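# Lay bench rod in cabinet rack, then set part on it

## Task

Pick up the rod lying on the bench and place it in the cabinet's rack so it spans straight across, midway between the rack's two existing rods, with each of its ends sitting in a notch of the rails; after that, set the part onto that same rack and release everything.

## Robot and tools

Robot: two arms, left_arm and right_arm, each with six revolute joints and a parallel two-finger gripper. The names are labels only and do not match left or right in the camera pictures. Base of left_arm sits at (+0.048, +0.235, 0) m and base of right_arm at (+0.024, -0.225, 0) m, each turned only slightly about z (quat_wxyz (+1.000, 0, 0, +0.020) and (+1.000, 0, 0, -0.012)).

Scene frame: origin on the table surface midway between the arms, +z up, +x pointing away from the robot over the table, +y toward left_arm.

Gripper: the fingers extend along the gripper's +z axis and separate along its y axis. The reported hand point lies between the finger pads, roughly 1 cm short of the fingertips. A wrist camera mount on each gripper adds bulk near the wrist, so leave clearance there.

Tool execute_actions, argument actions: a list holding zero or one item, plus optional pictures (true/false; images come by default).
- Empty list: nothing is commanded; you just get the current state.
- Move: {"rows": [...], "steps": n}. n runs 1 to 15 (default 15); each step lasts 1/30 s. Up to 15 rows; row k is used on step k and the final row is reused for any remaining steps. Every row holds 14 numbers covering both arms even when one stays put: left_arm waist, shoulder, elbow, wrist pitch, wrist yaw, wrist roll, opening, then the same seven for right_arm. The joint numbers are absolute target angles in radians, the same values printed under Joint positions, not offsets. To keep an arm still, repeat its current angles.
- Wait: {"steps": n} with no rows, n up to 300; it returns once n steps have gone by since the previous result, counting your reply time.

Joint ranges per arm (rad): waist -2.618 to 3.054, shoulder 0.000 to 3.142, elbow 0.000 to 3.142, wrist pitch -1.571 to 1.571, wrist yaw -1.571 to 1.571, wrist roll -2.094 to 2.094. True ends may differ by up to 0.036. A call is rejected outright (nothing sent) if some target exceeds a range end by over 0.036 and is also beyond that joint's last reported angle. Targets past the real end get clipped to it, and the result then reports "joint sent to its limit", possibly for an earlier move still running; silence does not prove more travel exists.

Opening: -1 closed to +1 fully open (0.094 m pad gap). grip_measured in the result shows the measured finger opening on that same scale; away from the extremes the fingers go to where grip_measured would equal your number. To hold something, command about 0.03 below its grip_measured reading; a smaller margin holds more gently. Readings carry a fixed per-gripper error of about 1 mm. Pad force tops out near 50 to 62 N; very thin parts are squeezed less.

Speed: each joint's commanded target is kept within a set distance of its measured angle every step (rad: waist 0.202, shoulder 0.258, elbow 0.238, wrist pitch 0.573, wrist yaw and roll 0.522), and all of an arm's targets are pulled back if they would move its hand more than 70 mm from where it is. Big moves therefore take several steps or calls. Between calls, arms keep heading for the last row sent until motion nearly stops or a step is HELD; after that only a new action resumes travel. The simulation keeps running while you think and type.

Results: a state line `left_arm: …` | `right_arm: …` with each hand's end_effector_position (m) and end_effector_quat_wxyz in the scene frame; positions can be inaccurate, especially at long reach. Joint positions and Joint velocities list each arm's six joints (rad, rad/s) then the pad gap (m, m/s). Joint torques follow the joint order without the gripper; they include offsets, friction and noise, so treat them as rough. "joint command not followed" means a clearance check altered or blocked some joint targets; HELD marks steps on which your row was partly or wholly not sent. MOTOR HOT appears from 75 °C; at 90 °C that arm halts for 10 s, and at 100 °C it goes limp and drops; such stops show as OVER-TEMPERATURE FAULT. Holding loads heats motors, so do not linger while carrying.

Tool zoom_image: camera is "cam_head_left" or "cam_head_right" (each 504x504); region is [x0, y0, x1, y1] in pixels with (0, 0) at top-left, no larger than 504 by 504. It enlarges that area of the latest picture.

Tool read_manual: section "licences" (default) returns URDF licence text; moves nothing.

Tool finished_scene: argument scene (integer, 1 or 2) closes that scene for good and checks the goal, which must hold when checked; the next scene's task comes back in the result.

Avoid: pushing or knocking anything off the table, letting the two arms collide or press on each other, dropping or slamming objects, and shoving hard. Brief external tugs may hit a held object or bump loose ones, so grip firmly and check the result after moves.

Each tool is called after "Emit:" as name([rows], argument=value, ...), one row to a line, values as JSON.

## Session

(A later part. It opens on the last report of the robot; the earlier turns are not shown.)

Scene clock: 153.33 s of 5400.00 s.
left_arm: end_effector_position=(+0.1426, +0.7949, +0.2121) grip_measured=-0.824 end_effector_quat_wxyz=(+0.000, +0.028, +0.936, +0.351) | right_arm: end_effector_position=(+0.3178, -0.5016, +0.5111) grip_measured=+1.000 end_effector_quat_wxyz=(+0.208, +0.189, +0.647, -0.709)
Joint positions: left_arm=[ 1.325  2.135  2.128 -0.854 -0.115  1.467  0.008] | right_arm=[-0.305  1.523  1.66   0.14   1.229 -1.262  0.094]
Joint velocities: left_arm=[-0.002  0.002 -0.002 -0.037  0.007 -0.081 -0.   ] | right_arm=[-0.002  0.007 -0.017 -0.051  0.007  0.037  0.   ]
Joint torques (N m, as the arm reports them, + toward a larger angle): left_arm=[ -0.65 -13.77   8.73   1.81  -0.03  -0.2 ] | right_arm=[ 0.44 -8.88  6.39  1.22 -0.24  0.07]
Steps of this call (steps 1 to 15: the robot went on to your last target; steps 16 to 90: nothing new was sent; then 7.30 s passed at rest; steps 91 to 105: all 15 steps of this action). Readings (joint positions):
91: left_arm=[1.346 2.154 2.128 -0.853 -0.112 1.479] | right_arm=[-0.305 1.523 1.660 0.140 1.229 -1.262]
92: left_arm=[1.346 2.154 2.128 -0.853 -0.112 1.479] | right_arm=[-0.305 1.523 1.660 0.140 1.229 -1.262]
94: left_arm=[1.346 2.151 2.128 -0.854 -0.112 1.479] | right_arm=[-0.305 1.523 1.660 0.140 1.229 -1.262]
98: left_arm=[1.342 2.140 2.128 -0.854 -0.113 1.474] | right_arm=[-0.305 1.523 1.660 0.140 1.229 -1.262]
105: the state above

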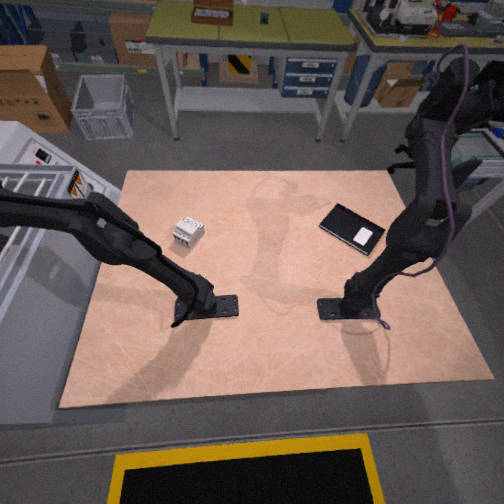

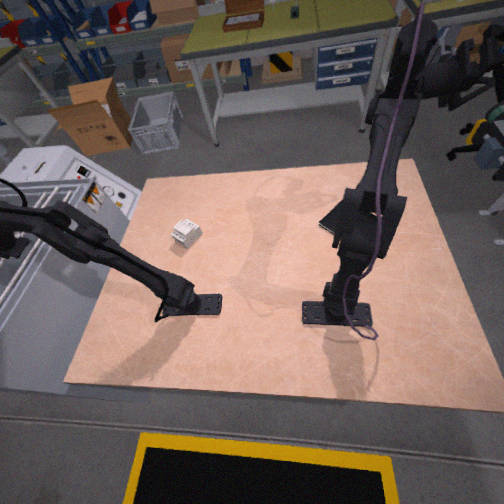

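Emit:
execute_actions([
  {"rows":[[1.33,2.12,2.13,-0.83,-0.12,1.44,-0.88,-0.3,1.5,1.672,0.154,1.219,-1.256,1],[1.335,2.13,2.13,-0.815,-0.125,1.43,-0.88,-0.3,1.5,1.672,0.154,1.219,-1.256,1],[1.335,2.14,2.13,-0.80,-0.125,1.42,-0.88,-0.3,1.5,1.672,0.154,1.219,-1.256,1],[1.335,2.146,2.13,-0.80,-0.125,1.42,-0.88,-0.3,1.5,1.672,0.154,1.219,-1.256,1]]},
])

Emit:
zoom_image(camera="cam_head_right", region=[0,160,100,260])

Emit:
zoom_image(camera="cam_head_left", region=[0,150,70,220])

Scene clock: 165.87 s of 5400.00 s.
left_arm: end_effector_position=(+0.1436, +0.8014, +0.2074) grip_measured=-0.824 end_effector_quat_wxyz=(+0.006, +0.012, +0.934, +0.356) | right_arm: end_effector_position=(+0.3178, -0.5016, +0.5111) grip_measured=+1.000 end_effector_quat_wxyz=(+0.208, +0.189, +0.647, -0.709)
Joint positions: left_arm=[ 1.325  2.152  2.128 -0.827 -0.117  1.434  0.008] | right_arm=[-0.305  1.523  1.66   0.14   1.229 -1.262  0.094]
Joint velocities: left_arm=[-0.022 -0.007 -0.012  0.007  0.051  0.037 -0.001] | right_arm=[-0.007  0.037  0.002 -0.007  0.022 -0.051  0.   ]
Joint torques (N m, as the arm reports them, + toward a larger angle): left_arm=[  0.76 -11.83   8.74   2.05  -0.13  -0.17] | right_arm=[ 0.45 -8.89  6.41  1.22 -0.23  0.07]
Steps of this call (steps 1 to 15: the robot went on to your last target; steps 16 to 90: nothing new was sent; then 9.03 s passed at rest; steps 91 to 105: all 15 steps of this action). Readings (joint positions):
91: left_arm=[1.325 2.135 2.128 -0.854 -0.115 1.463] | right_arm=[-0.305 1.523 1.660 0.140 1.229 -1.262]
92: left_arm=[1.325 2.135 2.128 -0.854 -0.115 1.460] | right_arm=[-0.305 1.523 1.660 0.140 1.229 -1.262]
94: left_arm=[1.325 2.137 2.128 -0.845 -0.116 1.452] | right_arm=[-0.305 1.523 1.660 0.140 1.229 -1.262]
98: left_arm=[1.325 2.145 2.128 -0.832 -0.117 1.441] | right_arm=[-0.305 1.523 1.660 0.140 1.229 -1.262]
105: the state above

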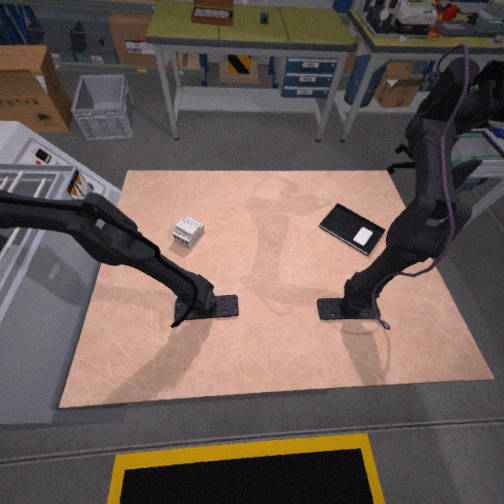

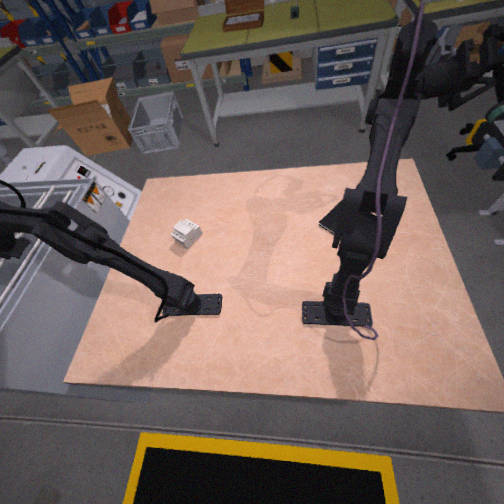

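Region (0, 160, 100, 260) of cam_head_right's 504x504 image, scaled by 5.040, with more detail than that image has.

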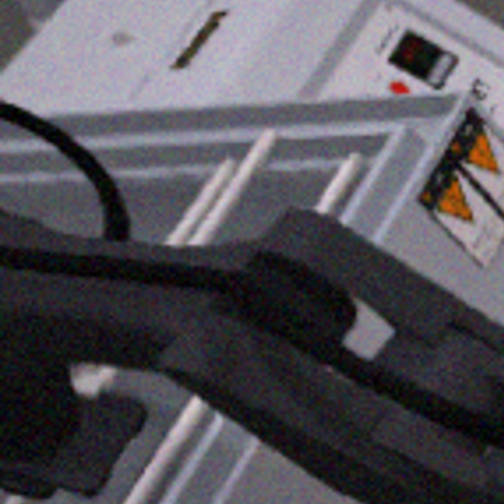

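Region (0, 150, 70, 220) of cam_head_left's 504x504 image, scaled by 7.200, with more detail than that image has.

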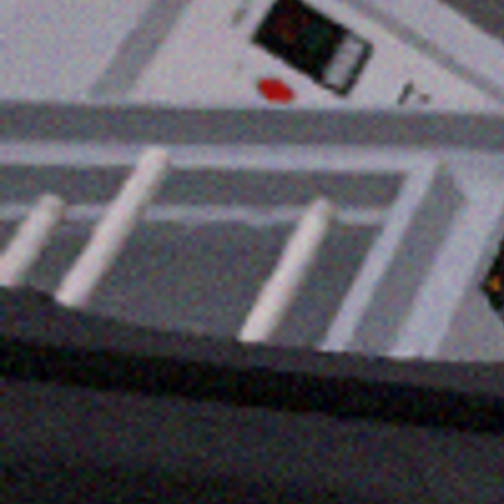

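Emit:
execute_actions([
  {"rows":[[1.345,2.146,2.13,-0.80,-0.125,1.45,-0.88,-0.3,1.5,1.672,0.154,1.219,-1.256,1],[1.345,2.146,2.13,-0.80,-0.125,1.45,-0.88,-0.3,1.5,1.672,0.154,1.219,-1.256,1],[1.345,2.146,2.13,-0.80,-0.125,1.45,-0.88,-0.3,1.5,1.672,0.154,1.219,-1.256,1],[1.345,2.146,2.13,-0.80,-0.125,1.45,-0.88,-0.3,1.5,1.672,0.154,1.219,-1.256,1],[1.345,2.146,2.13,-0.80,-0.125,1.45,-0.88,-0.3,1.5,1.672,0.154,1.219,-1.256,1],[1.345,2.146,2.13,-0.80,-0.125,1.45,-0.88,-0.3,1.5,1.672,0.154,1.219,-1.256,1],[1.345,2.16,2.13,-0.80,-0.125,1.45,-0.88,-0.3,1.5,1.672,0.154,1.219,-1.256,1]]},
])

Emit:
zoom_image(camera="cam_head_right", region=[0,160,100,260])

Emit:
zoom_image(camera="cam_head_left", region=[0,150,70,220])

Scene clock: 174.97 s of 5400.00 s.
left_arm: end_effector_position=(+0.1398, +0.8040, +0.2008) grip_measured=-0.824 end_effector_quat_wxyz=(+0.002, +0.014, +0.936, +0.352) | right_arm: end_effector_position=(+0.3178, -0.5016, +0.5111) grip_measured=+1.000 end_effector_quat_wxyz=(+0.208, +0.189, +0.647, -0.709)
Joint positions: left_arm=[ 1.333  2.165  2.128 -0.823 -0.116  1.446  0.008] | right_arm=[-0.305  1.523  1.66   0.14   1.229 -1.262  0.094]
Joint velocities: left_arm=[-0.002  0.012 -0.002 -0.051  0.007  0.037  0.001] | right_arm=[-0.002 -0.007  0.012 -0.037  0.022  0.037  0.   ]
Joint torques (N m, as the arm reports them, + toward a larger angle): left_arm=[  0.94 -12.03   8.74   2.02  -0.15   0.08] | right_arm=[ 0.46 -8.9   6.4   1.22 -0.25  0.07]
Steps of this call (steps 1 to 15: the robot went on to your last target; steps 16 to 90: nothing new was sent; then 5.60 s passed at rest; steps 91 to 105: all 15 steps of this action). Readings (joint positions):
91: left_arm=[1.326 2.152 2.128 -0.825 -0.117 1.434] | right_arm=[-0.305 1.523 1.660 0.140 1.229 -1.262]
92: left_arm=[1.327 2.152 2.128 -0.825 -0.117 1.436] | right_arm=[-0.305 1.523 1.660 0.140 1.229 -1.262]
94: left_arm=[1.330 2.152 2.128 -0.825 -0.117 1.439] | right_arm=[-0.305 1.523 1.660 0.140 1.229 -1.262]
98: left_arm=[1.333 2.153 2.128 -0.823 -0.116 1.442] | right_arm=[-0.305 1.523 1.660 0.140 1.229 -1.262]
105: the state above

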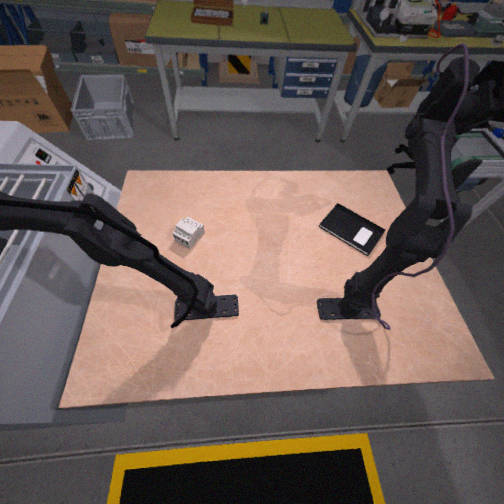

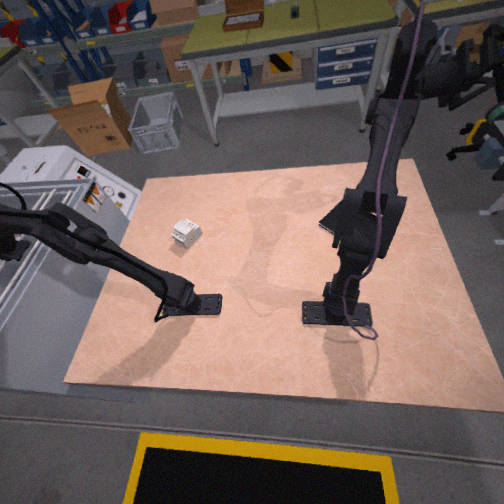

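Region (0, 160, 100, 260) of cam_head_right's 504x504 image, scaled by 5.040, with more detail than that image has.

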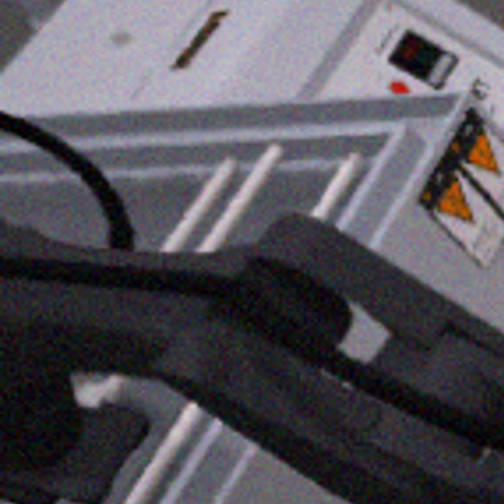

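Region (0, 150, 70, 220) of cam_head_left's 504x504 image, scaled by 7.200, with more detail than that image has.

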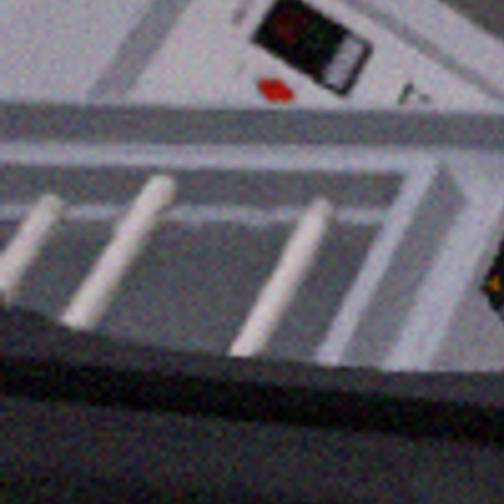

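Drop 1 cm, −y 3 mm: q3.

Emit:
execute_actions([
  {"rows":[[1.34,2.16,2.115,-0.82,-0.12,1.448,-0.88,-0.3,1.5,1.672,0.154,1.219,-1.256,1],[1.34,2.16,2.105,-0.82,-0.12,1.448,-0.88,-0.3,1.5,1.672,0.154,1.219,-1.256,1],[1.34,2.16,2.09,-0.82,-0.12,1.448,-0.88,-0.3,1.5,1.672,0.154,1.219,-1.256,1]]},
])

Emit:
zoom_image(camera="cam_head_right", region=[0,160,100,260])

Emit:
zoom_image(camera="cam_head_left", region=[0,150,70,220])

Scene clock: 181.57 s of 5400.00 s.
left_arm: end_effector_position=(+0.1394, +0.8009, +0.1905) grip_measured=-0.824 end_effector_quat_wxyz=(+0.001, +0.016, +0.940, +0.341) | right_arm: end_effector_position=(+0.3178, -0.5016, +0.5111) grip_measured=+1.000 end_effector_quat_wxyz=(+0.208, +0.189, +0.647, -0.709)
Joint positions: left_arm=[ 1.333  2.166  2.103 -0.821 -0.115  1.447  0.008] | right_arm=[-0.305  1.523  1.66   0.14   1.229 -1.262  0.094]
Joint velocities: left_arm=[-0.007 -0.007 -0.012 -0.066 -0.066 -0.081  0.001] | right_arm=[-0.002 -0.002 -0.007  0.022 -0.051  0.007  0.   ]
Joint torques (N m, as the arm reports them, + toward a larger angle): left_arm=[  0.52 -12.     7.43   1.74  -0.1    0.  ] | right_arm=[ 0.5  -8.87  6.38  1.22 -0.22  0.07]
Steps of this call (steps 1 to 15: the robot went on to your last target; steps 16 to 90: nothing new was sent; then 3.10 s passed at rest; steps 91 to 105: all 15 steps of this action). Readings (joint positions):
91: left_arm=[1.333 2.166 2.128 -0.823 -0.116 1.446] | right_arm=[-0.305 1.523 1.660 0.140 1.229 -1.262]
92: left_arm=[1.333 2.166 2.128 -0.823 -0.116 1.446] | right_arm=[-0.305 1.523 1.660 0.140 1.229 -1.262]
94: left_arm=[1.333 2.166 2.119 -0.821 -0.116 1.446] | right_arm=[-0.305 1.523 1.660 0.140 1.229 -1.262]
98: left_arm=[1.333 2.166 2.103 -0.821 -0.115 1.447] | right_arm=[-0.305 1.523 1.660 0.140 1.229 -1.262]
105: the state above

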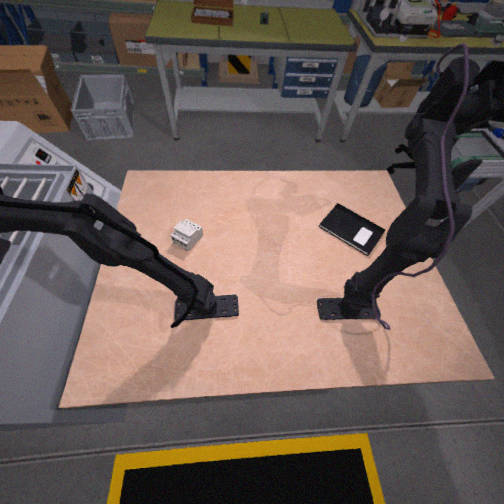

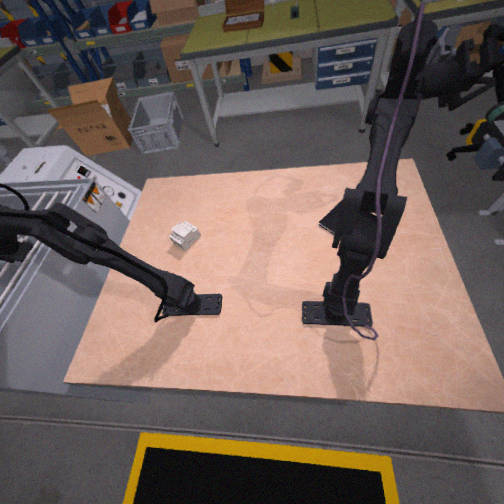

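Region (0, 160, 100, 260) of cam_head_right's 504x504 image, scaled by 5.040, with more detail than that image has.

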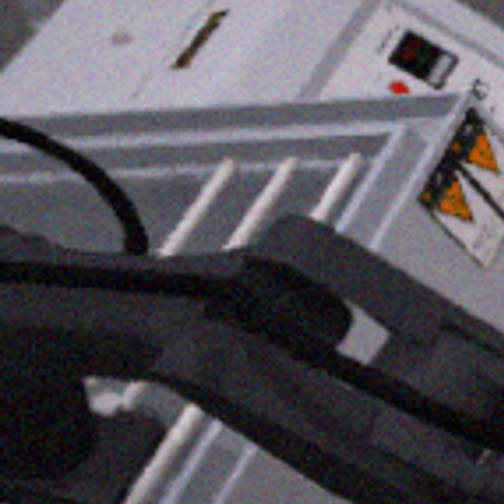

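Region (0, 150, 70, 220) of cam_head_left's 504x504 image, scaled by 7.200, with more detail than that image has.

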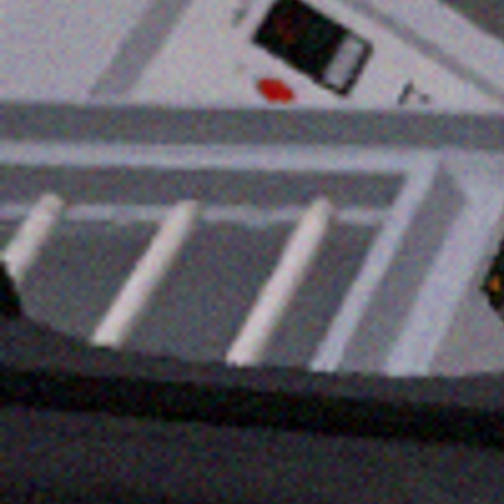

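Far end is on target. Release.

Emit:
execute_actions([
  {"rows":[[1.335,2.16,2.1,-0.82,-0.12,1.448,-0.82,-0.3,1.5,1.672,0.154,1.219,-1.256,1],[1.335,2.16,2.1,-0.82,-0.12,1.448,-0.79,-0.3,1.5,1.672,0.154,1.219,-1.256,1],[1.335,2.16,2.1,-0.82,-0.12,1.448,-0.75,-0.3,1.5,1.672,0.154,1.219,-1.256,1],[1.335,2.16,2.1,-0.82,-0.12,1.448,-0.7,-0.3,1.5,1.672,0.154,1.219,-1.256,1],[1.335,2.16,2.1,-0.82,-0.12,1.448,-0.6,-0.3,1.5,1.672,0.154,1.219,-1.256,1],[1.335,2.16,2.1,-0.82,-0.12,1.448,-0.5,-0.3,1.5,1.672,0.154,1.219,-1.256,1]]},
], pictures=false)

Emit:
execute_actions([
  {"rows":[[1.335,2.13,2.08,-0.82,-0.12,1.448,-0.5,-0.3,1.5,1.672,0.154,1.219,-1.256,1],[1.335,2.11,2.065,-0.82,-0.12,1.448,-0.5,-0.3,1.5,1.672,0.154,1.219,-1.256,1],[1.335,2.09,2.05,-0.82,-0.12,1.448,-0.5,-0.3,1.5,1.672,0.154,1.219,-1.256,1],[1.335,2.07,2.035,-0.82,-0.12,1.448,-0.5,-0.3,1.5,1.672,0.154,1.219,-1.256,1],[1.335,2.05,2.02,-0.82,-0.12,1.448,-0.5,-0.3,1.5,1.672,0.154,1.219,-1.256,1],[1.335,2.03,2.01,-0.82,-0.12,1.448,-0.5,-0.3,1.5,1.672,0.154,1.219,-1.256,1]]},
], pictures=false)

Emit:
execute_actions([
  {"rows":[[1.335,1.5,1.8,-1.0,-0.1,1.4,-0.5,-0.3,1.5,1.672,0.154,1.219,-1.256,1]]},
], pictures=false)

Emit:
execute_actions([
  {"rows":[[0.25,1.3,1.6,-1.4,0,1.0,1,-0.3,1.5,1.672,0.154,1.219,-1.256,1]]},
], pictures=false)

Emit:
execute_actions([
  {"steps":30},
])

Emit:
zoom_image(camera="cam_head_right", region=[0,180,110,290])

Emit:
zoom_image(camera="cam_head_left", region=[140,190,240,290])

Scene clock: 200.53 s of 5400.00 s.
left_arm: end_effector_position=(+0.1393, +0.8009, +0.1905) grip_measured=-0.503 end_effector_quat_wxyz=(+0.000, +0.016, +0.940, +0.341) | right_arm: end_effector_position=(+0.3178, -0.5016, +0.5111) grip_measured=+1.000 end_effector_quat_wxyz=(+0.208, +0.189, +0.647, -0.709)
Joint positions: left_arm=[ 1.333  2.166  2.103 -0.821 -0.115  1.447  0.023] | right_arm=[-0.305  1.523  1.66   0.14   1.229 -1.262  0.094]
Joint velocities: left_arm=[-0.002  0.012  0.007 -0.095  0.037 -0.022 -0.   ] | right_arm=[ 0.007  0.017  0.012 -0.037 -0.037  0.007  0.   ]
Joint torques (N m, as the arm reports them, + toward a larger angle): left_arm=[  0.16 -11.97   8.4    1.73  -0.12   0.  ] | right_arm=[ 0.47 -8.91  6.37  1.23 -0.24  0.07]
Steps of this call (steps 1 to 15: the robot went on to your last target; steps 16 to 90: nothing new was sent; then 15.47 s passed at rest; steps 91 to 105: all 15 steps of this action). Readings (joint positions):
91: left_arm=[1.333 2.166 2.103 -0.821 -0.115 1.447] | right_arm=[-0.305 1.523 1.660 0.140 1.229 -1.262]
92: left_arm=[1.333 2.166 2.103 -0.821 -0.115 1.447] | right_arm=[-0.305 1.523 1.660 0.140 1.229 -1.262]
94: left_arm=[1.333 2.166 2.103 -0.821 -0.115 1.447] | right_arm=[-0.305 1.523 1.660 0.140 1.229 -1.262]
98: left_arm=[1.333 2.166 2.103 -0.821 -0.115 1.447] | right_arm=[-0.305 1.523 1.660 0.140 1.229 -1.262]
105: the state above

Scene clock: 201.03 s of 5400.00 s.
left_arm: end_effector_position=(+0.1350, +0.7790, +0.2218) grip_measured=-0.502 end_effector_quat_wxyz=(+0.003, +0.015, +0.934, +0.357) | right_arm: end_effector_position=(+0.3178, -0.5016, +0.5111) grip_measured=+1.000 end_effector_quat_wxyz=(+0.208, +0.189, +0.647, -0.709)
Joint positions: left_arm=[ 1.333  2.046  2.021 -0.823 -0.115  1.447  0.023] | right_arm=[-0.305  1.523  1.66   0.14   1.229 -1.262  0.094]
Joint velocities: left_arm=[ 0.002 -0.012 -0.007 -0.022  0.037  0.007 -0.   ] | right_arm=[-0.007  0.012 -0.012 -0.037 -0.037 -0.007  0.   ]
Joint torques (N m, as the arm reports them, + toward a larger angle): left_arm=[  0.1  -11.93   7.65   1.82  -0.08   0.02] | right_arm=[ 0.44 -8.89  6.37  1.23 -0.23  0.07]
Steps of this call (steps 1 to 15: all 15 steps of this action). Readings (joint positions):
1: left_arm=[1.333 2.166 2.103 -0.821 -0.115 1.447] | right_arm=[-0.305 1.523 1.660 0.140 1.229 -1.262]
2: left_arm=[1.333 2.163 2.097 -0.818 -0.115 1.447] | right_arm=[-0.305 1.523 1.660 0.140 1.229 -1.262]
4: left_arm=[1.333 2.143 2.069 -0.818 -0.115 1.447] | right_arm=[-0.305 1.523 1.660 0.140 1.229 -1.262]
8: left_arm=[1.333 2.085 2.021 -0.824 -0.115 1.447] | right_arm=[-0.305 1.523 1.660 0.140 1.229 -1.262]
15: the state above

Scene clock: 201.53 s of 5400.00 s.
left_arm: end_effector_position=(+0.1061, +0.6353, +0.3754) grip_measured=-0.502 end_effector_quat_wxyz=(+0.029, -0.006, +0.888, +0.458) | right_arm: end_effector_position=(+0.3178, -0.5016, +0.5111) grip_measured=+1.000 end_effector_quat_wxyz=(+0.208, +0.189, +0.647, -0.709)
Joint positions: left_arm=[ 1.333  1.465  1.806 -0.962 -0.115  1.418  0.023] | right_arm=[-0.305  1.523  1.66   0.14   1.229 -1.262  0.094]
Joint velocities: left_arm=[-0.002 -0.286 -0.002  0.022  0.037 -0.037  0.   ] | right_arm=[-0.012 -0.007 -0.007 -0.051  0.037  0.007  0.   ]
Joint torques (N m, as the arm reports them, + toward a larger angle): left_arm=[ 0.13 -1.15  7.17  1.6   0.08 -0.17] | right_arm=[ 0.5  -8.9   6.38  1.22 -0.25  0.07]
Steps of this call (steps 1 to 15: all 15 steps of this action). Readings (joint positions):
1: left_arm=[1.333 2.021 1.983 -0.813 -0.115 1.442] | right_arm=[-0.305 1.523 1.660 0.140 1.229 -1.262]
2: left_arm=[1.333 1.978 1.920 -0.833 -0.115 1.438] | right_arm=[-0.305 1.523 1.660 0.140 1.229 -1.262]
4: left_arm=[1.333 1.889 1.836 -0.903 -0.115 1.434] | right_arm=[-0.305 1.523 1.660 0.140 1.229 -1.262]
8: left_arm=[1.333 1.722 1.806 -0.956 -0.115 1.429] | right_arm=[-0.305 1.523 1.660 0.140 1.229 -1.262]
15: the state above

Scene clock: 202.03 s of 5400.00 s.
left_arm: end_effector_position=(+0.3033, +0.3855, +0.2791) grip_measured=+1.000 end_effector_quat_wxyz=(+0.164, +0.249, +0.938, +0.178) | right_arm: end_effector_position=(+0.3178, -0.5016, +0.5111) grip_measured=+1.000 end_effector_quat_wxyz=(+0.208, +0.189, +0.647, -0.709)
Joint positions: left_arm=[ 0.475  1.341  1.609 -1.35  -0.024  1.041  0.094] | right_arm=[-0.305  1.523  1.66   0.14   1.229 -1.262  0.094]
Joint velocities: left_arm=[-2.107 -0.017  0.002 -0.183  0.095 -0.242  0.   ] | right_arm=[-0.012 -0.012  0.002  0.022 -0.066 -0.051  0.   ]
Joint torques (N m, as the arm reports them, + toward a larger angle): left_arm=[-0.1  -6.62  6.52  1.12  0.1  -0.19] | right_arm=[ 0.44 -8.91  6.38  1.22 -0.24  0.06]
Steps of this call (steps 1 to 15: all 15 steps of this action). Readings (joint positions):
1: left_arm=[1.321 1.448 1.794 -0.971 -0.115 1.386] | right_arm=[-0.305 1.523 1.660 0.140 1.229 -1.262]
2: left_arm=[1.295 1.427 1.767 -1.000 -0.112 1.348] | right_arm=[-0.305 1.523 1.660 0.140 1.229 -1.262]
4: left_arm=[1.218 1.388 1.711 -1.080 -0.096 1.278] | right_arm=[-0.305 1.523 1.660 0.140 1.229 -1.262]
8: left_arm=[0.997 1.346 1.633 -1.234 -0.062 1.148] | right_arm=[-0.305 1.523 1.660 0.140 1.229 -1.262]
15: the state above

Scene clock: 203.03 s of 5400.00 s.
left_arm: end_effector_position=(+0.3212, +0.3167, +0.2793) grip_measured=+1.000 end_effector_quat_wxyz=(+0.185, +0.345, +0.910, +0.140) | right_arm: end_effector_position=(+0.3178, -0.5016, +0.5111) grip_measured=+1.000 end_effector_quat_wxyz=(+0.208, +0.189, +0.647, -0.709)
Joint positions: left_arm=[ 0.248  1.324  1.609 -1.388  0.001  1.012  0.094] | right_arm=[-0.305  1.523  1.66   0.14   1.229 -1.262  0.094]
Joint velocities: left_arm=[-0.007  0.017  0.022 -0.066  0.022 -0.022  0.   ] | right_arm=[ 0.007 -0.007 -0.002  0.022  0.007  0.022  0.   ]
Joint torques (N m, as the arm reports them, + toward a larger angle): left_arm=[ 0.08 -5.2   6.48  1.28 -0.01 -0.18] | right_arm=[ 0.46 -8.88  6.39  1.21 -0.24  0.07]
Steps of this call (steps 1 to 30: the robot went on to your last target). Readings (joint positions):
1: left_arm=[0.400 1.341 1.609 -1.354 -0.021 1.035] | right_arm=[-0.305 1.523 1.660 0.140 1.229 -1.262]
2: left_arm=[0.333 1.341 1.609 -1.358 -0.015 1.031] | right_arm=[-0.305 1.523 1.660 0.140 1.229 -1.262]
4: left_arm=[0.257 1.338 1.609 -1.366 -0.001 1.025] | right_arm=[-0.305 1.523 1.660 0.140 1.229 -1.262]
8: left_arm=[0.248 1.327 1.609 -1.380 0.001 1.018] | right_arm=[-0.305 1.523 1.660 0.140 1.229 -1.262]
30: the state above
All arms were judged still, so your last target was given up. Only a new action makes them travel on or press farther. Fingers that are still opening or closing keep moving.

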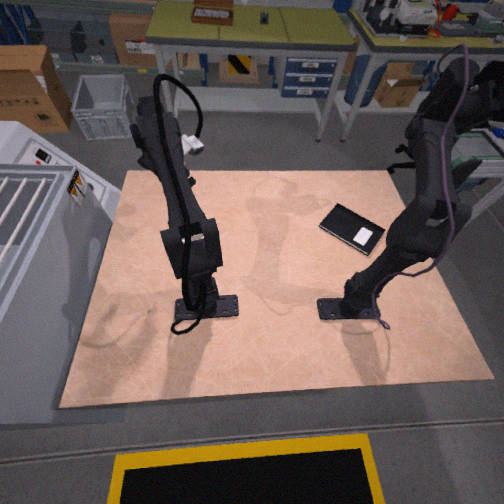

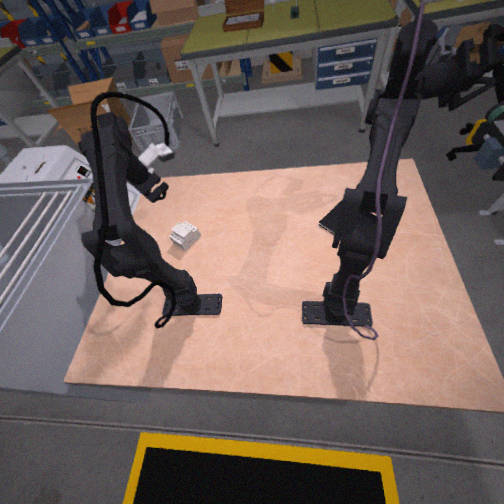

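Region (0, 180, 110, 290) of cam_head_right's 504x504 image, scaled by 4.582, with more detail than that image has.

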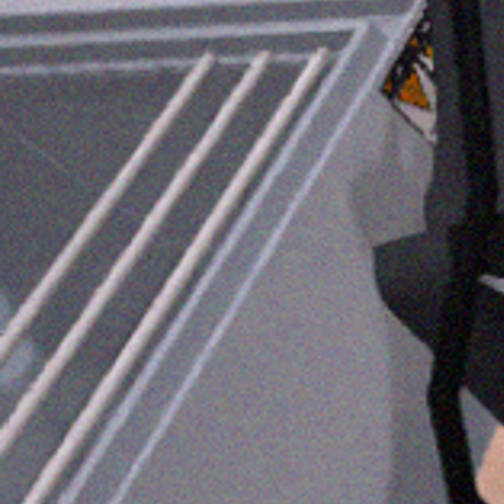

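Region (140, 190, 240, 290) of cam_head_left's 504x504 image, scaled by 5.040, with more detail than that image has.

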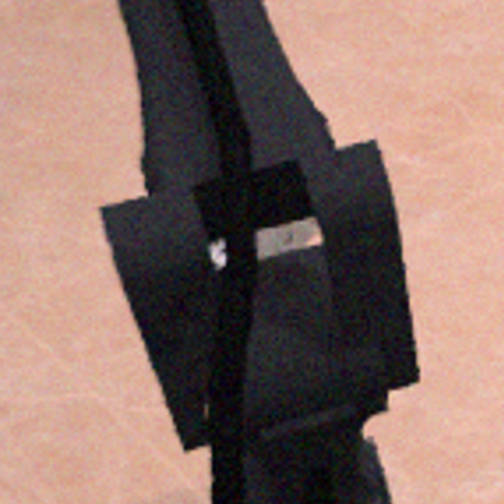

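Emit:
execute_actions([
  {"rows":[[0.25,1.45,1.45,-1.3,0,1.0,1,-0.3,1.5,1.672,0.154,1.219,-1.256,1],[0.25,1.45,1.45,-1.3,0,1.0,1,-0.3,1.5,1.672,0.154,1.219,-1.256,1],[0.25,1.55,1.38,-1.25,0,1.0,1,-0.3,1.5,1.672,0.154,1.219,-1.256,1],[0.25,1.55,1.38,-1.25,0,1.0,1,-0.3,1.5,1.672,0.154,1.219,-1.256,1],[0.25,1.6,1.33,-1.2,0,1.0,1,-0.3,1.5,1.672,0.154,1.219,-1.256,1],[0.25,1.64,1.29,-1.19,0,1.0,1,-0.3,1.5,1.672,0.154,1.219,-1.256,1]]},
])

Emit:
zoom_image(camera="cam_head_right", region=[135,175,235,275])

Emit:
zoom_image(camera="cam_head_left", region=[140,175,240,275])

Scene clock: 216.73 s of 5400.00 s.
left_arm: end_effector_position=(+0.3208, +0.3166, +0.0900) grip_measured=+1.000 end_effector_quat_wxyz=(-0.021, +0.353, +0.935, -0.016) | right_arm: end_effector_position=(+0.3178, -0.5016, +0.5111) grip_measured=+1.000 end_effector_quat_wxyz=(+0.208, +0.189, +0.647, -0.709)
Joint positions: left_arm=[ 0.248  1.684  1.273 -1.212  0.001  1.01   0.094] | right_arm=[-0.305  1.523  1.66   0.14   1.229 -1.262  0.094]
Joint velocities: left_arm=[-0.007 -0.217  0.012  0.095 -0.007 -0.007  0.   ] | right_arm=[-0.012 -0.002  0.017  0.022  0.051  0.007  0.   ]
Joint torques (N m, as the arm reports them, + toward a larger angle): left_arm=[ 0.14 -8.92  9.02  0.46 -0.04 -0.12] | right_arm=[ 0.46 -8.86  6.36  1.22 -0.23  0.07]
Steps of this call (steps 1 to 90: nothing new was sent; then 10.20 s passed at rest; steps 91 to 105: all 15 steps of this action). Readings (joint positions):
91: left_arm=[0.248 1.328 1.593 -1.374 0.001 1.012] | right_arm=[-0.305 1.523 1.660 0.140 1.229 -1.262]
92: left_arm=[0.248 1.335 1.565 -1.357 0.001 1.012] | right_arm=[-0.305 1.523 1.660 0.140 1.229 -1.262]
94: left_arm=[0.248 1.389 1.507 -1.336 0.001 1.012] | right_arm=[-0.305 1.523 1.660 0.140 1.229 -1.262]
98: left_arm=[0.248 1.566 1.372 -1.257 0.001 1.012] | right_arm=[-0.305 1.523 1.660 0.140 1.229 -1.262]
105: the state above

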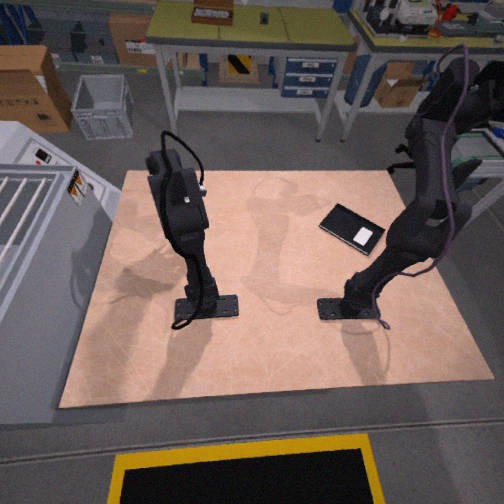

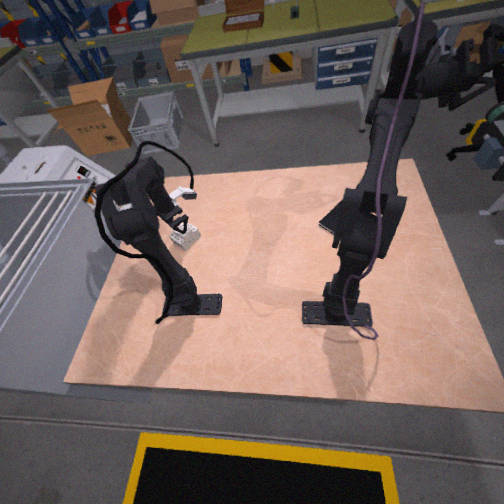

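Region (135, 175, 235, 275) of cam_head_right's 504x504 image, scaled by 5.040, with more detail than that image has.

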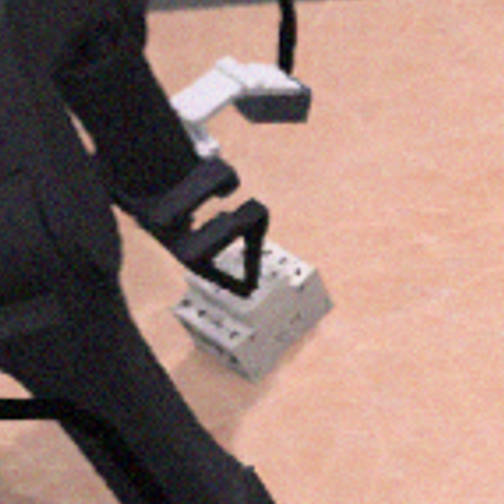

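Region (140, 175, 240, 275) of cam_head_left's 504x504 image, scaled by 5.040, with more detail than that image has.

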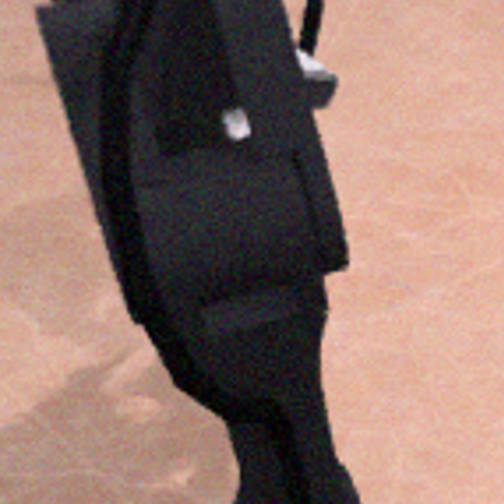

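Emit:
execute_actions([
  {"rows":[[0.21,1.67,1.25,-1.15,0,0.75,1,-0.3,1.5,1.672,0.154,1.219,-1.256,1]]},
])

Emit:
zoom_image(camera="cam_head_right", region=[150,195,220,265])

Scene clock: 222.67 s of 5400.00 s.
left_arm: end_effector_position=(+0.3333, +0.3112, +0.0936) grip_measured=+1.000 end_effector_quat_wxyz=(+0.004, +0.253, +0.967, +0.003) | right_arm: end_effector_position=(+0.3178, -0.5016, +0.5111) grip_measured=+1.000 end_effector_quat_wxyz=(+0.208, +0.189, +0.647, -0.709)
Joint positions: left_arm=[ 0.217  1.664  1.266 -1.164 -0.001  0.769  0.094] | right_arm=[-0.305  1.523  1.66   0.14   1.229 -1.262  0.094]
Joint velocities: left_arm=[-0.007 -0.012 -0.022 -0.022 -0.022 -0.066  0.   ] | right_arm=[ 0.007 -0.012 -0.002 -0.022  0.022  0.066  0.   ]
Joint torques (N m, as the arm reports them, + toward a larger angle): left_arm=[-0.57 -6.2   5.97  0.67  0.02 -0.11] | right_arm=[ 0.47 -8.9   6.39  1.23 -0.23  0.06]
Steps of this call (steps 1 to 30: the robot went on to your last target; steps 31 to 90: nothing new was sent; then 2.43 s passed at rest; steps 91 to 105: all 15 steps of this action). Readings (joint positions):
91: left_arm=[0.244 1.664 1.272 -1.198 -0.000 0.970] | right_arm=[-0.305 1.523 1.660 0.140 1.229 -1.262]
92: left_arm=[0.238 1.664 1.271 -1.191 -0.001 0.927] | right_arm=[-0.305 1.523 1.660 0.140 1.229 -1.262]
94: left_arm=[0.224 1.664 1.268 -1.179 -0.001 0.866] | right_arm=[-0.305 1.523 1.660 0.140 1.229 -1.262]
98: left_arm=[0.217 1.664 1.266 -1.169 -0.001 0.803] | right_arm=[-0.305 1.523 1.660 0.140 1.229 -1.262]
105: the state above

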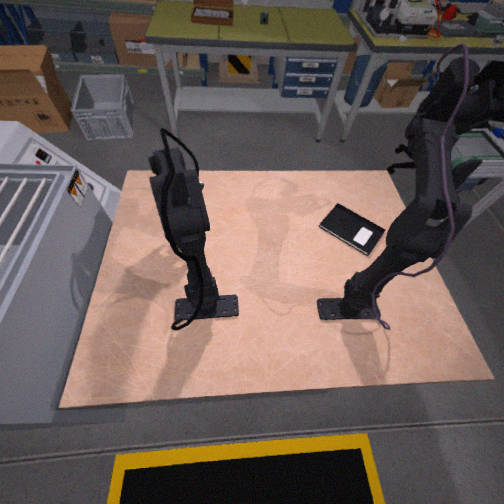

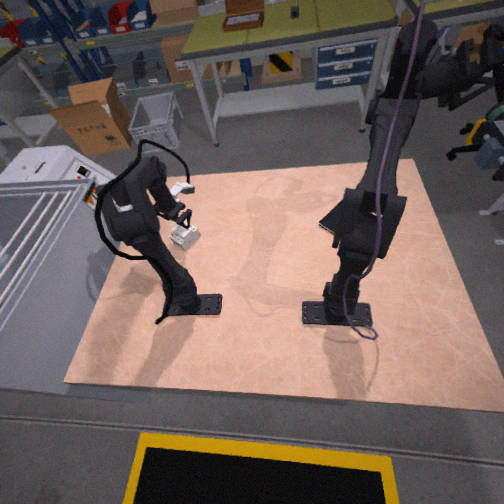

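Region (150, 195, 220, 265) of cam_head_right's 504x504 image, scaled by 7.200, with more detail than that image has.

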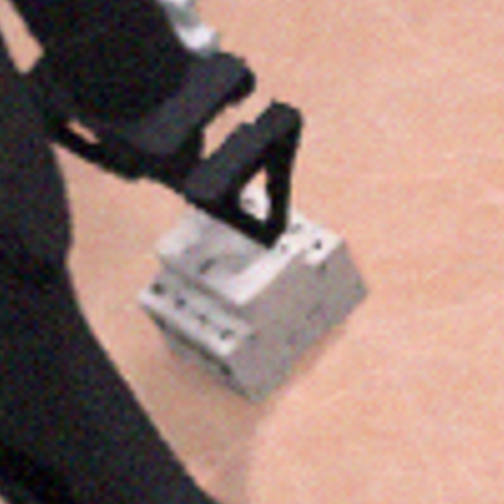

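Emit:
execute_actions([
  {"rows":[[0.21,1.63,1.22,-1.13,0,0.78,1,-0.3,1.5,1.672,0.154,1.219,-1.256,1],[0.21,1.62,1.19,-1.11,0,0.78,1,-0.3,1.5,1.672,0.154,1.219,-1.256,1],[0.21,1.61,1.16,-1.095,0,0.78,1,-0.3,1.5,1.672,0.154,1.219,-1.256,1]]},
])

Emit:
zoom_image(camera="cam_head_right", region=[150,195,220,265])

Scene clock: 230.80 s of 5400.00 s.
left_arm: end_effector_position=(+0.3190, +0.3074, +0.0763) grip_measured=+1.000 end_effector_quat_wxyz=(-0.004, +0.253, +0.967, -0.002) | right_arm: end_effector_position=(+0.3178, -0.5016, +0.5111) grip_measured=+1.000 end_effector_quat_wxyz=(+0.208, +0.189, +0.647, -0.709)
Joint positions: left_arm=[ 0.217  1.639  1.169 -1.111 -0.001  0.77   0.094] | right_arm=[-0.305  1.523  1.66   0.14   1.229 -1.262  0.094]
Joint velocities: left_arm=[-0.007 -0.002 -0.017 -0.007  0.007  0.022  0.   ] | right_arm=[ 0.002 -0.002 -0.002 -0.022 -0.022 -0.037  0.   ]
Joint torques (N m, as the arm reports them, + toward a larger angle): left_arm=[-0.55 -8.42  6.55  0.62 -0.01  0.11] | right_arm=[ 0.46 -8.92  6.4   1.22 -0.23  0.07]
Steps of this call (steps 1 to 15: the robot went on to your last target; steps 16 to 90: nothing new was sent; then 4.63 s passed at rest; steps 91 to 105: all 15 steps of this action). Readings (joint positions):
91: left_arm=[0.217 1.662 1.262 -1.158 -0.001 0.761] | right_arm=[-0.305 1.523 1.660 0.140 1.229 -1.262]
92: left_arm=[0.217 1.657 1.248 -1.146 -0.001 0.763] | right_arm=[-0.305 1.523 1.660 0.140 1.229 -1.262]
94: left_arm=[0.217 1.643 1.206 -1.126 -0.001 0.765] | right_arm=[-0.305 1.523 1.660 0.140 1.229 -1.262]
98: left_arm=[0.217 1.639 1.169 -1.125 -0.001 0.769] | right_arm=[-0.305 1.523 1.660 0.140 1.229 -1.262]
105: the state above

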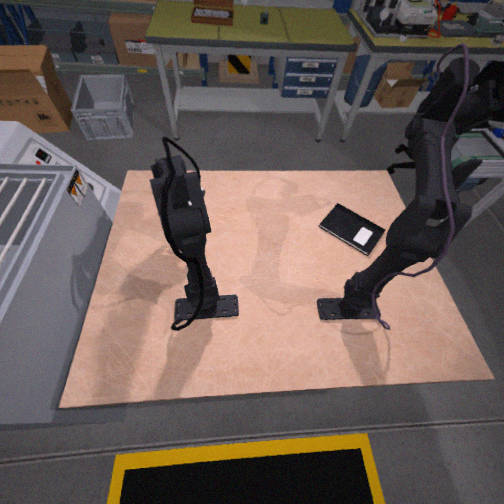

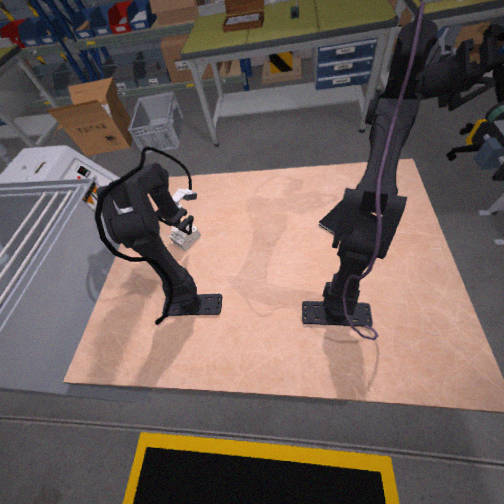

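Region (150, 195, 220, 265) of cam_head_right's 504x504 image, scaled by 7.200, with more detail than that image has.

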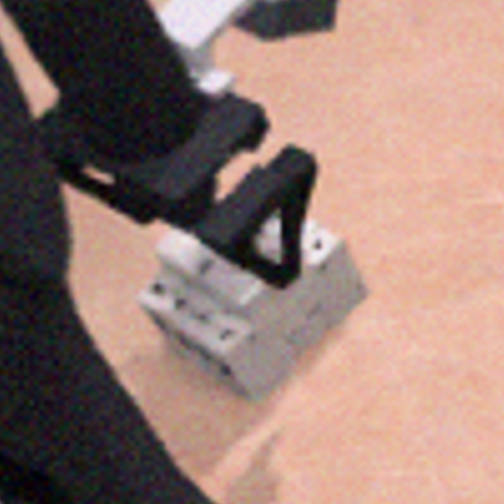

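Emit:
execute_actions([
  {"rows":[[0.21,1.635,1.13,-1.075,0,0.78,1,-0.3,1.5,1.672,0.154,1.219,-1.256,1],[0.21,1.635,1.11,-1.05,0,0.78,1,-0.3,1.5,1.672,0.154,1.219,-1.256,1],[0.21,1.635,1.09,-1.025,0,0.78,1,-0.3,1.5,1.672,0.154,1.219,-1.256,1],[0.21,1.635,1.07,-1.0,0,0.78,1,-0.3,1.5,1.672,0.154,1.219,-1.256,1],[0.21,1.635,1.05,-0.975,0,0.78,1,-0.3,1.5,1.672,0.154,1.219,-1.256,1],[0.21,1.635,1.035,-0.96,0,0.78,1,-0.3,1.5,1.672,0.154,1.219,-1.256,1]]},
])

Emit:
zoom_image(camera="cam_head_right", region=[150,195,220,265])

Emit:
execute_actions([
  {"rows":[[0.21,1.635,1.035,-0.96,0,0.78,0.8,-0.3,1.5,1.672,0.154,1.219,-1.256,1],[0.21,1.635,1.035,-0.96,0,0.78,0.7,-0.3,1.5,1.672,0.154,1.219,-1.256,1],[0.21,1.635,1.035,-0.96,0,0.78,0.63,-0.3,1.5,1.672,0.154,1.219,-1.256,1],[0.21,1.635,1.035,-0.96,0,0.78,0.57,-0.3,1.5,1.672,0.154,1.219,-1.256,1],[0.21,1.635,1.035,-0.96,0,0.78,0.53,-0.3,1.5,1.672,0.154,1.219,-1.256,1],[0.21,1.635,1.035,-0.96,0,0.78,0.49,-0.3,1.5,1.672,0.154,1.219,-1.256,1]]},
], pictures=false)

Scene clock: 248.70 s of 5400.00 s.
left_arm: end_effector_position=(+0.3108, +0.3054, +0.0459) grip_measured=+1.000 end_effector_quat_wxyz=(-0.003, +0.254, +0.967, -0.001) | right_arm: end_effector_position=(+0.3178, -0.5016, +0.5111) grip_measured=+1.000 end_effector_quat_wxyz=(+0.208, +0.189, +0.647, -0.709)
Joint positions: left_arm=[ 0.217  1.639  1.044 -0.983 -0.001  0.771  0.094] | right_arm=[-0.305  1.523  1.66   0.14   1.229 -1.262  0.094]
Joint velocities: left_arm=[-0.022 -0.017 -0.012  0.037  0.037  0.007  0.   ] | right_arm=[ 0.002  0.002  0.007  0.051 -0.022 -0.007  0.   ]
Joint torques (N m, as the arm reports them, + toward a larger angle): left_arm=[-0.79 -6.38  6.51  0.61  0.    0.1 ] | right_arm=[ 0.45 -8.89  6.39  1.22 -0.24  0.06]
Steps of this call (steps 1 to 15: the robot went on to your last target; steps 16 to 90: nothing new was sent; then 14.40 s passed at rest; steps 91 to 105: all 15 steps of this action). Readings (joint positions):
91: left_arm=[0.217 1.639 1.166 -1.104 -0.001 0.771] | right_arm=[-0.305 1.523 1.660 0.140 1.229 -1.262]
92: left_arm=[0.217 1.639 1.158 -1.094 -0.001 0.771] | right_arm=[-0.305 1.523 1.660 0.140 1.229 -1.262]
94: left_arm=[0.217 1.639 1.126 -1.065 -0.001 0.771] | right_arm=[-0.305 1.523 1.660 0.140 1.229 -1.262]
98: left_arm=[0.217 1.639 1.052 -1.016 -0.001 0.771] | right_arm=[-0.305 1.523 1.660 0.140 1.229 -1.262]
105: the state above

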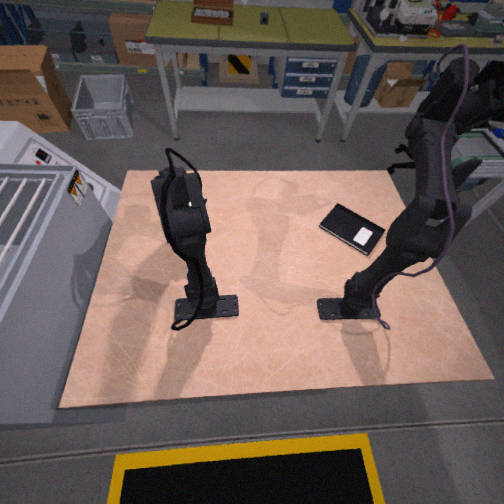

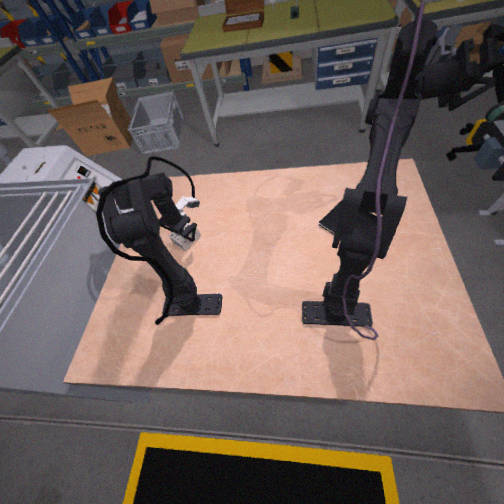

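Region (150, 195, 220, 265) of cam_head_right's 504x504 image, scaled by 7.200, with more detail than that image has.

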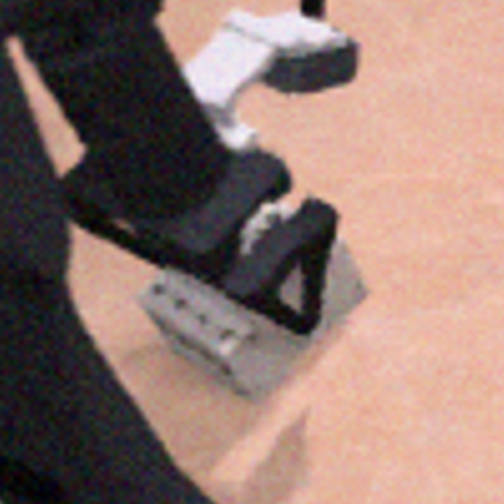

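Scene clock: 249.20 s of 5400.00 s.
left_arm: end_effector_position=(+0.3132, +0.3069, +0.0459) grip_measured=+0.560 end_effector_quat_wxyz=(+0.000, +0.254, +0.967, +0.004) | right_arm: end_effector_position=(+0.3178, -0.5016, +0.5111) grip_measured=+1.000 end_effector_quat_wxyz=(+0.208, +0.189, +0.647, -0.709)
Joint positions: left_arm=[ 0.217  1.639  1.044 -0.972 -0.006  0.772  0.073] | right_arm=[-0.305  1.523  1.66   0.14   1.229 -1.262  0.094]
Joint velocities: left_arm=[-0.002  0.002  0.002 -0.037  0.037  0.022  0.   ] | right_arm=[-0.002  0.007 -0.012 -0.051 -0.051  0.007  0.   ]
Joint torques (N m, as the arm reports them, + toward a larger angle): left_arm=[-0.61 -6.49  6.48  0.65  0.01  0.1 ] | right_arm=[ 0.46 -8.91  6.41  1.22 -0.23  0.07]
Steps of this call (steps 1 to 15: all 15 steps of this action). Readings (joint positions):
1: left_arm=[0.217 1.639 1.044 -0.981 -0.001 0.771] | right_arm=[-0.305 1.523 1.660 0.140 1.229 -1.262]
2: left_arm=[0.217 1.639 1.044 -0.979 -0.001 0.771] | right_arm=[-0.305 1.523 1.660 0.140 1.229 -1.262]
4: left_arm=[0.217 1.639 1.044 -0.973 -0.006 0.771] | right_arm=[-0.305 1.523 1.660 0.140 1.229 -1.262]
8: left_arm=[0.217 1.639 1.044 -0.972 -0.006 0.772] | right_arm=[-0.305 1.523 1.660 0.140 1.229 -1.262]
15: the state above


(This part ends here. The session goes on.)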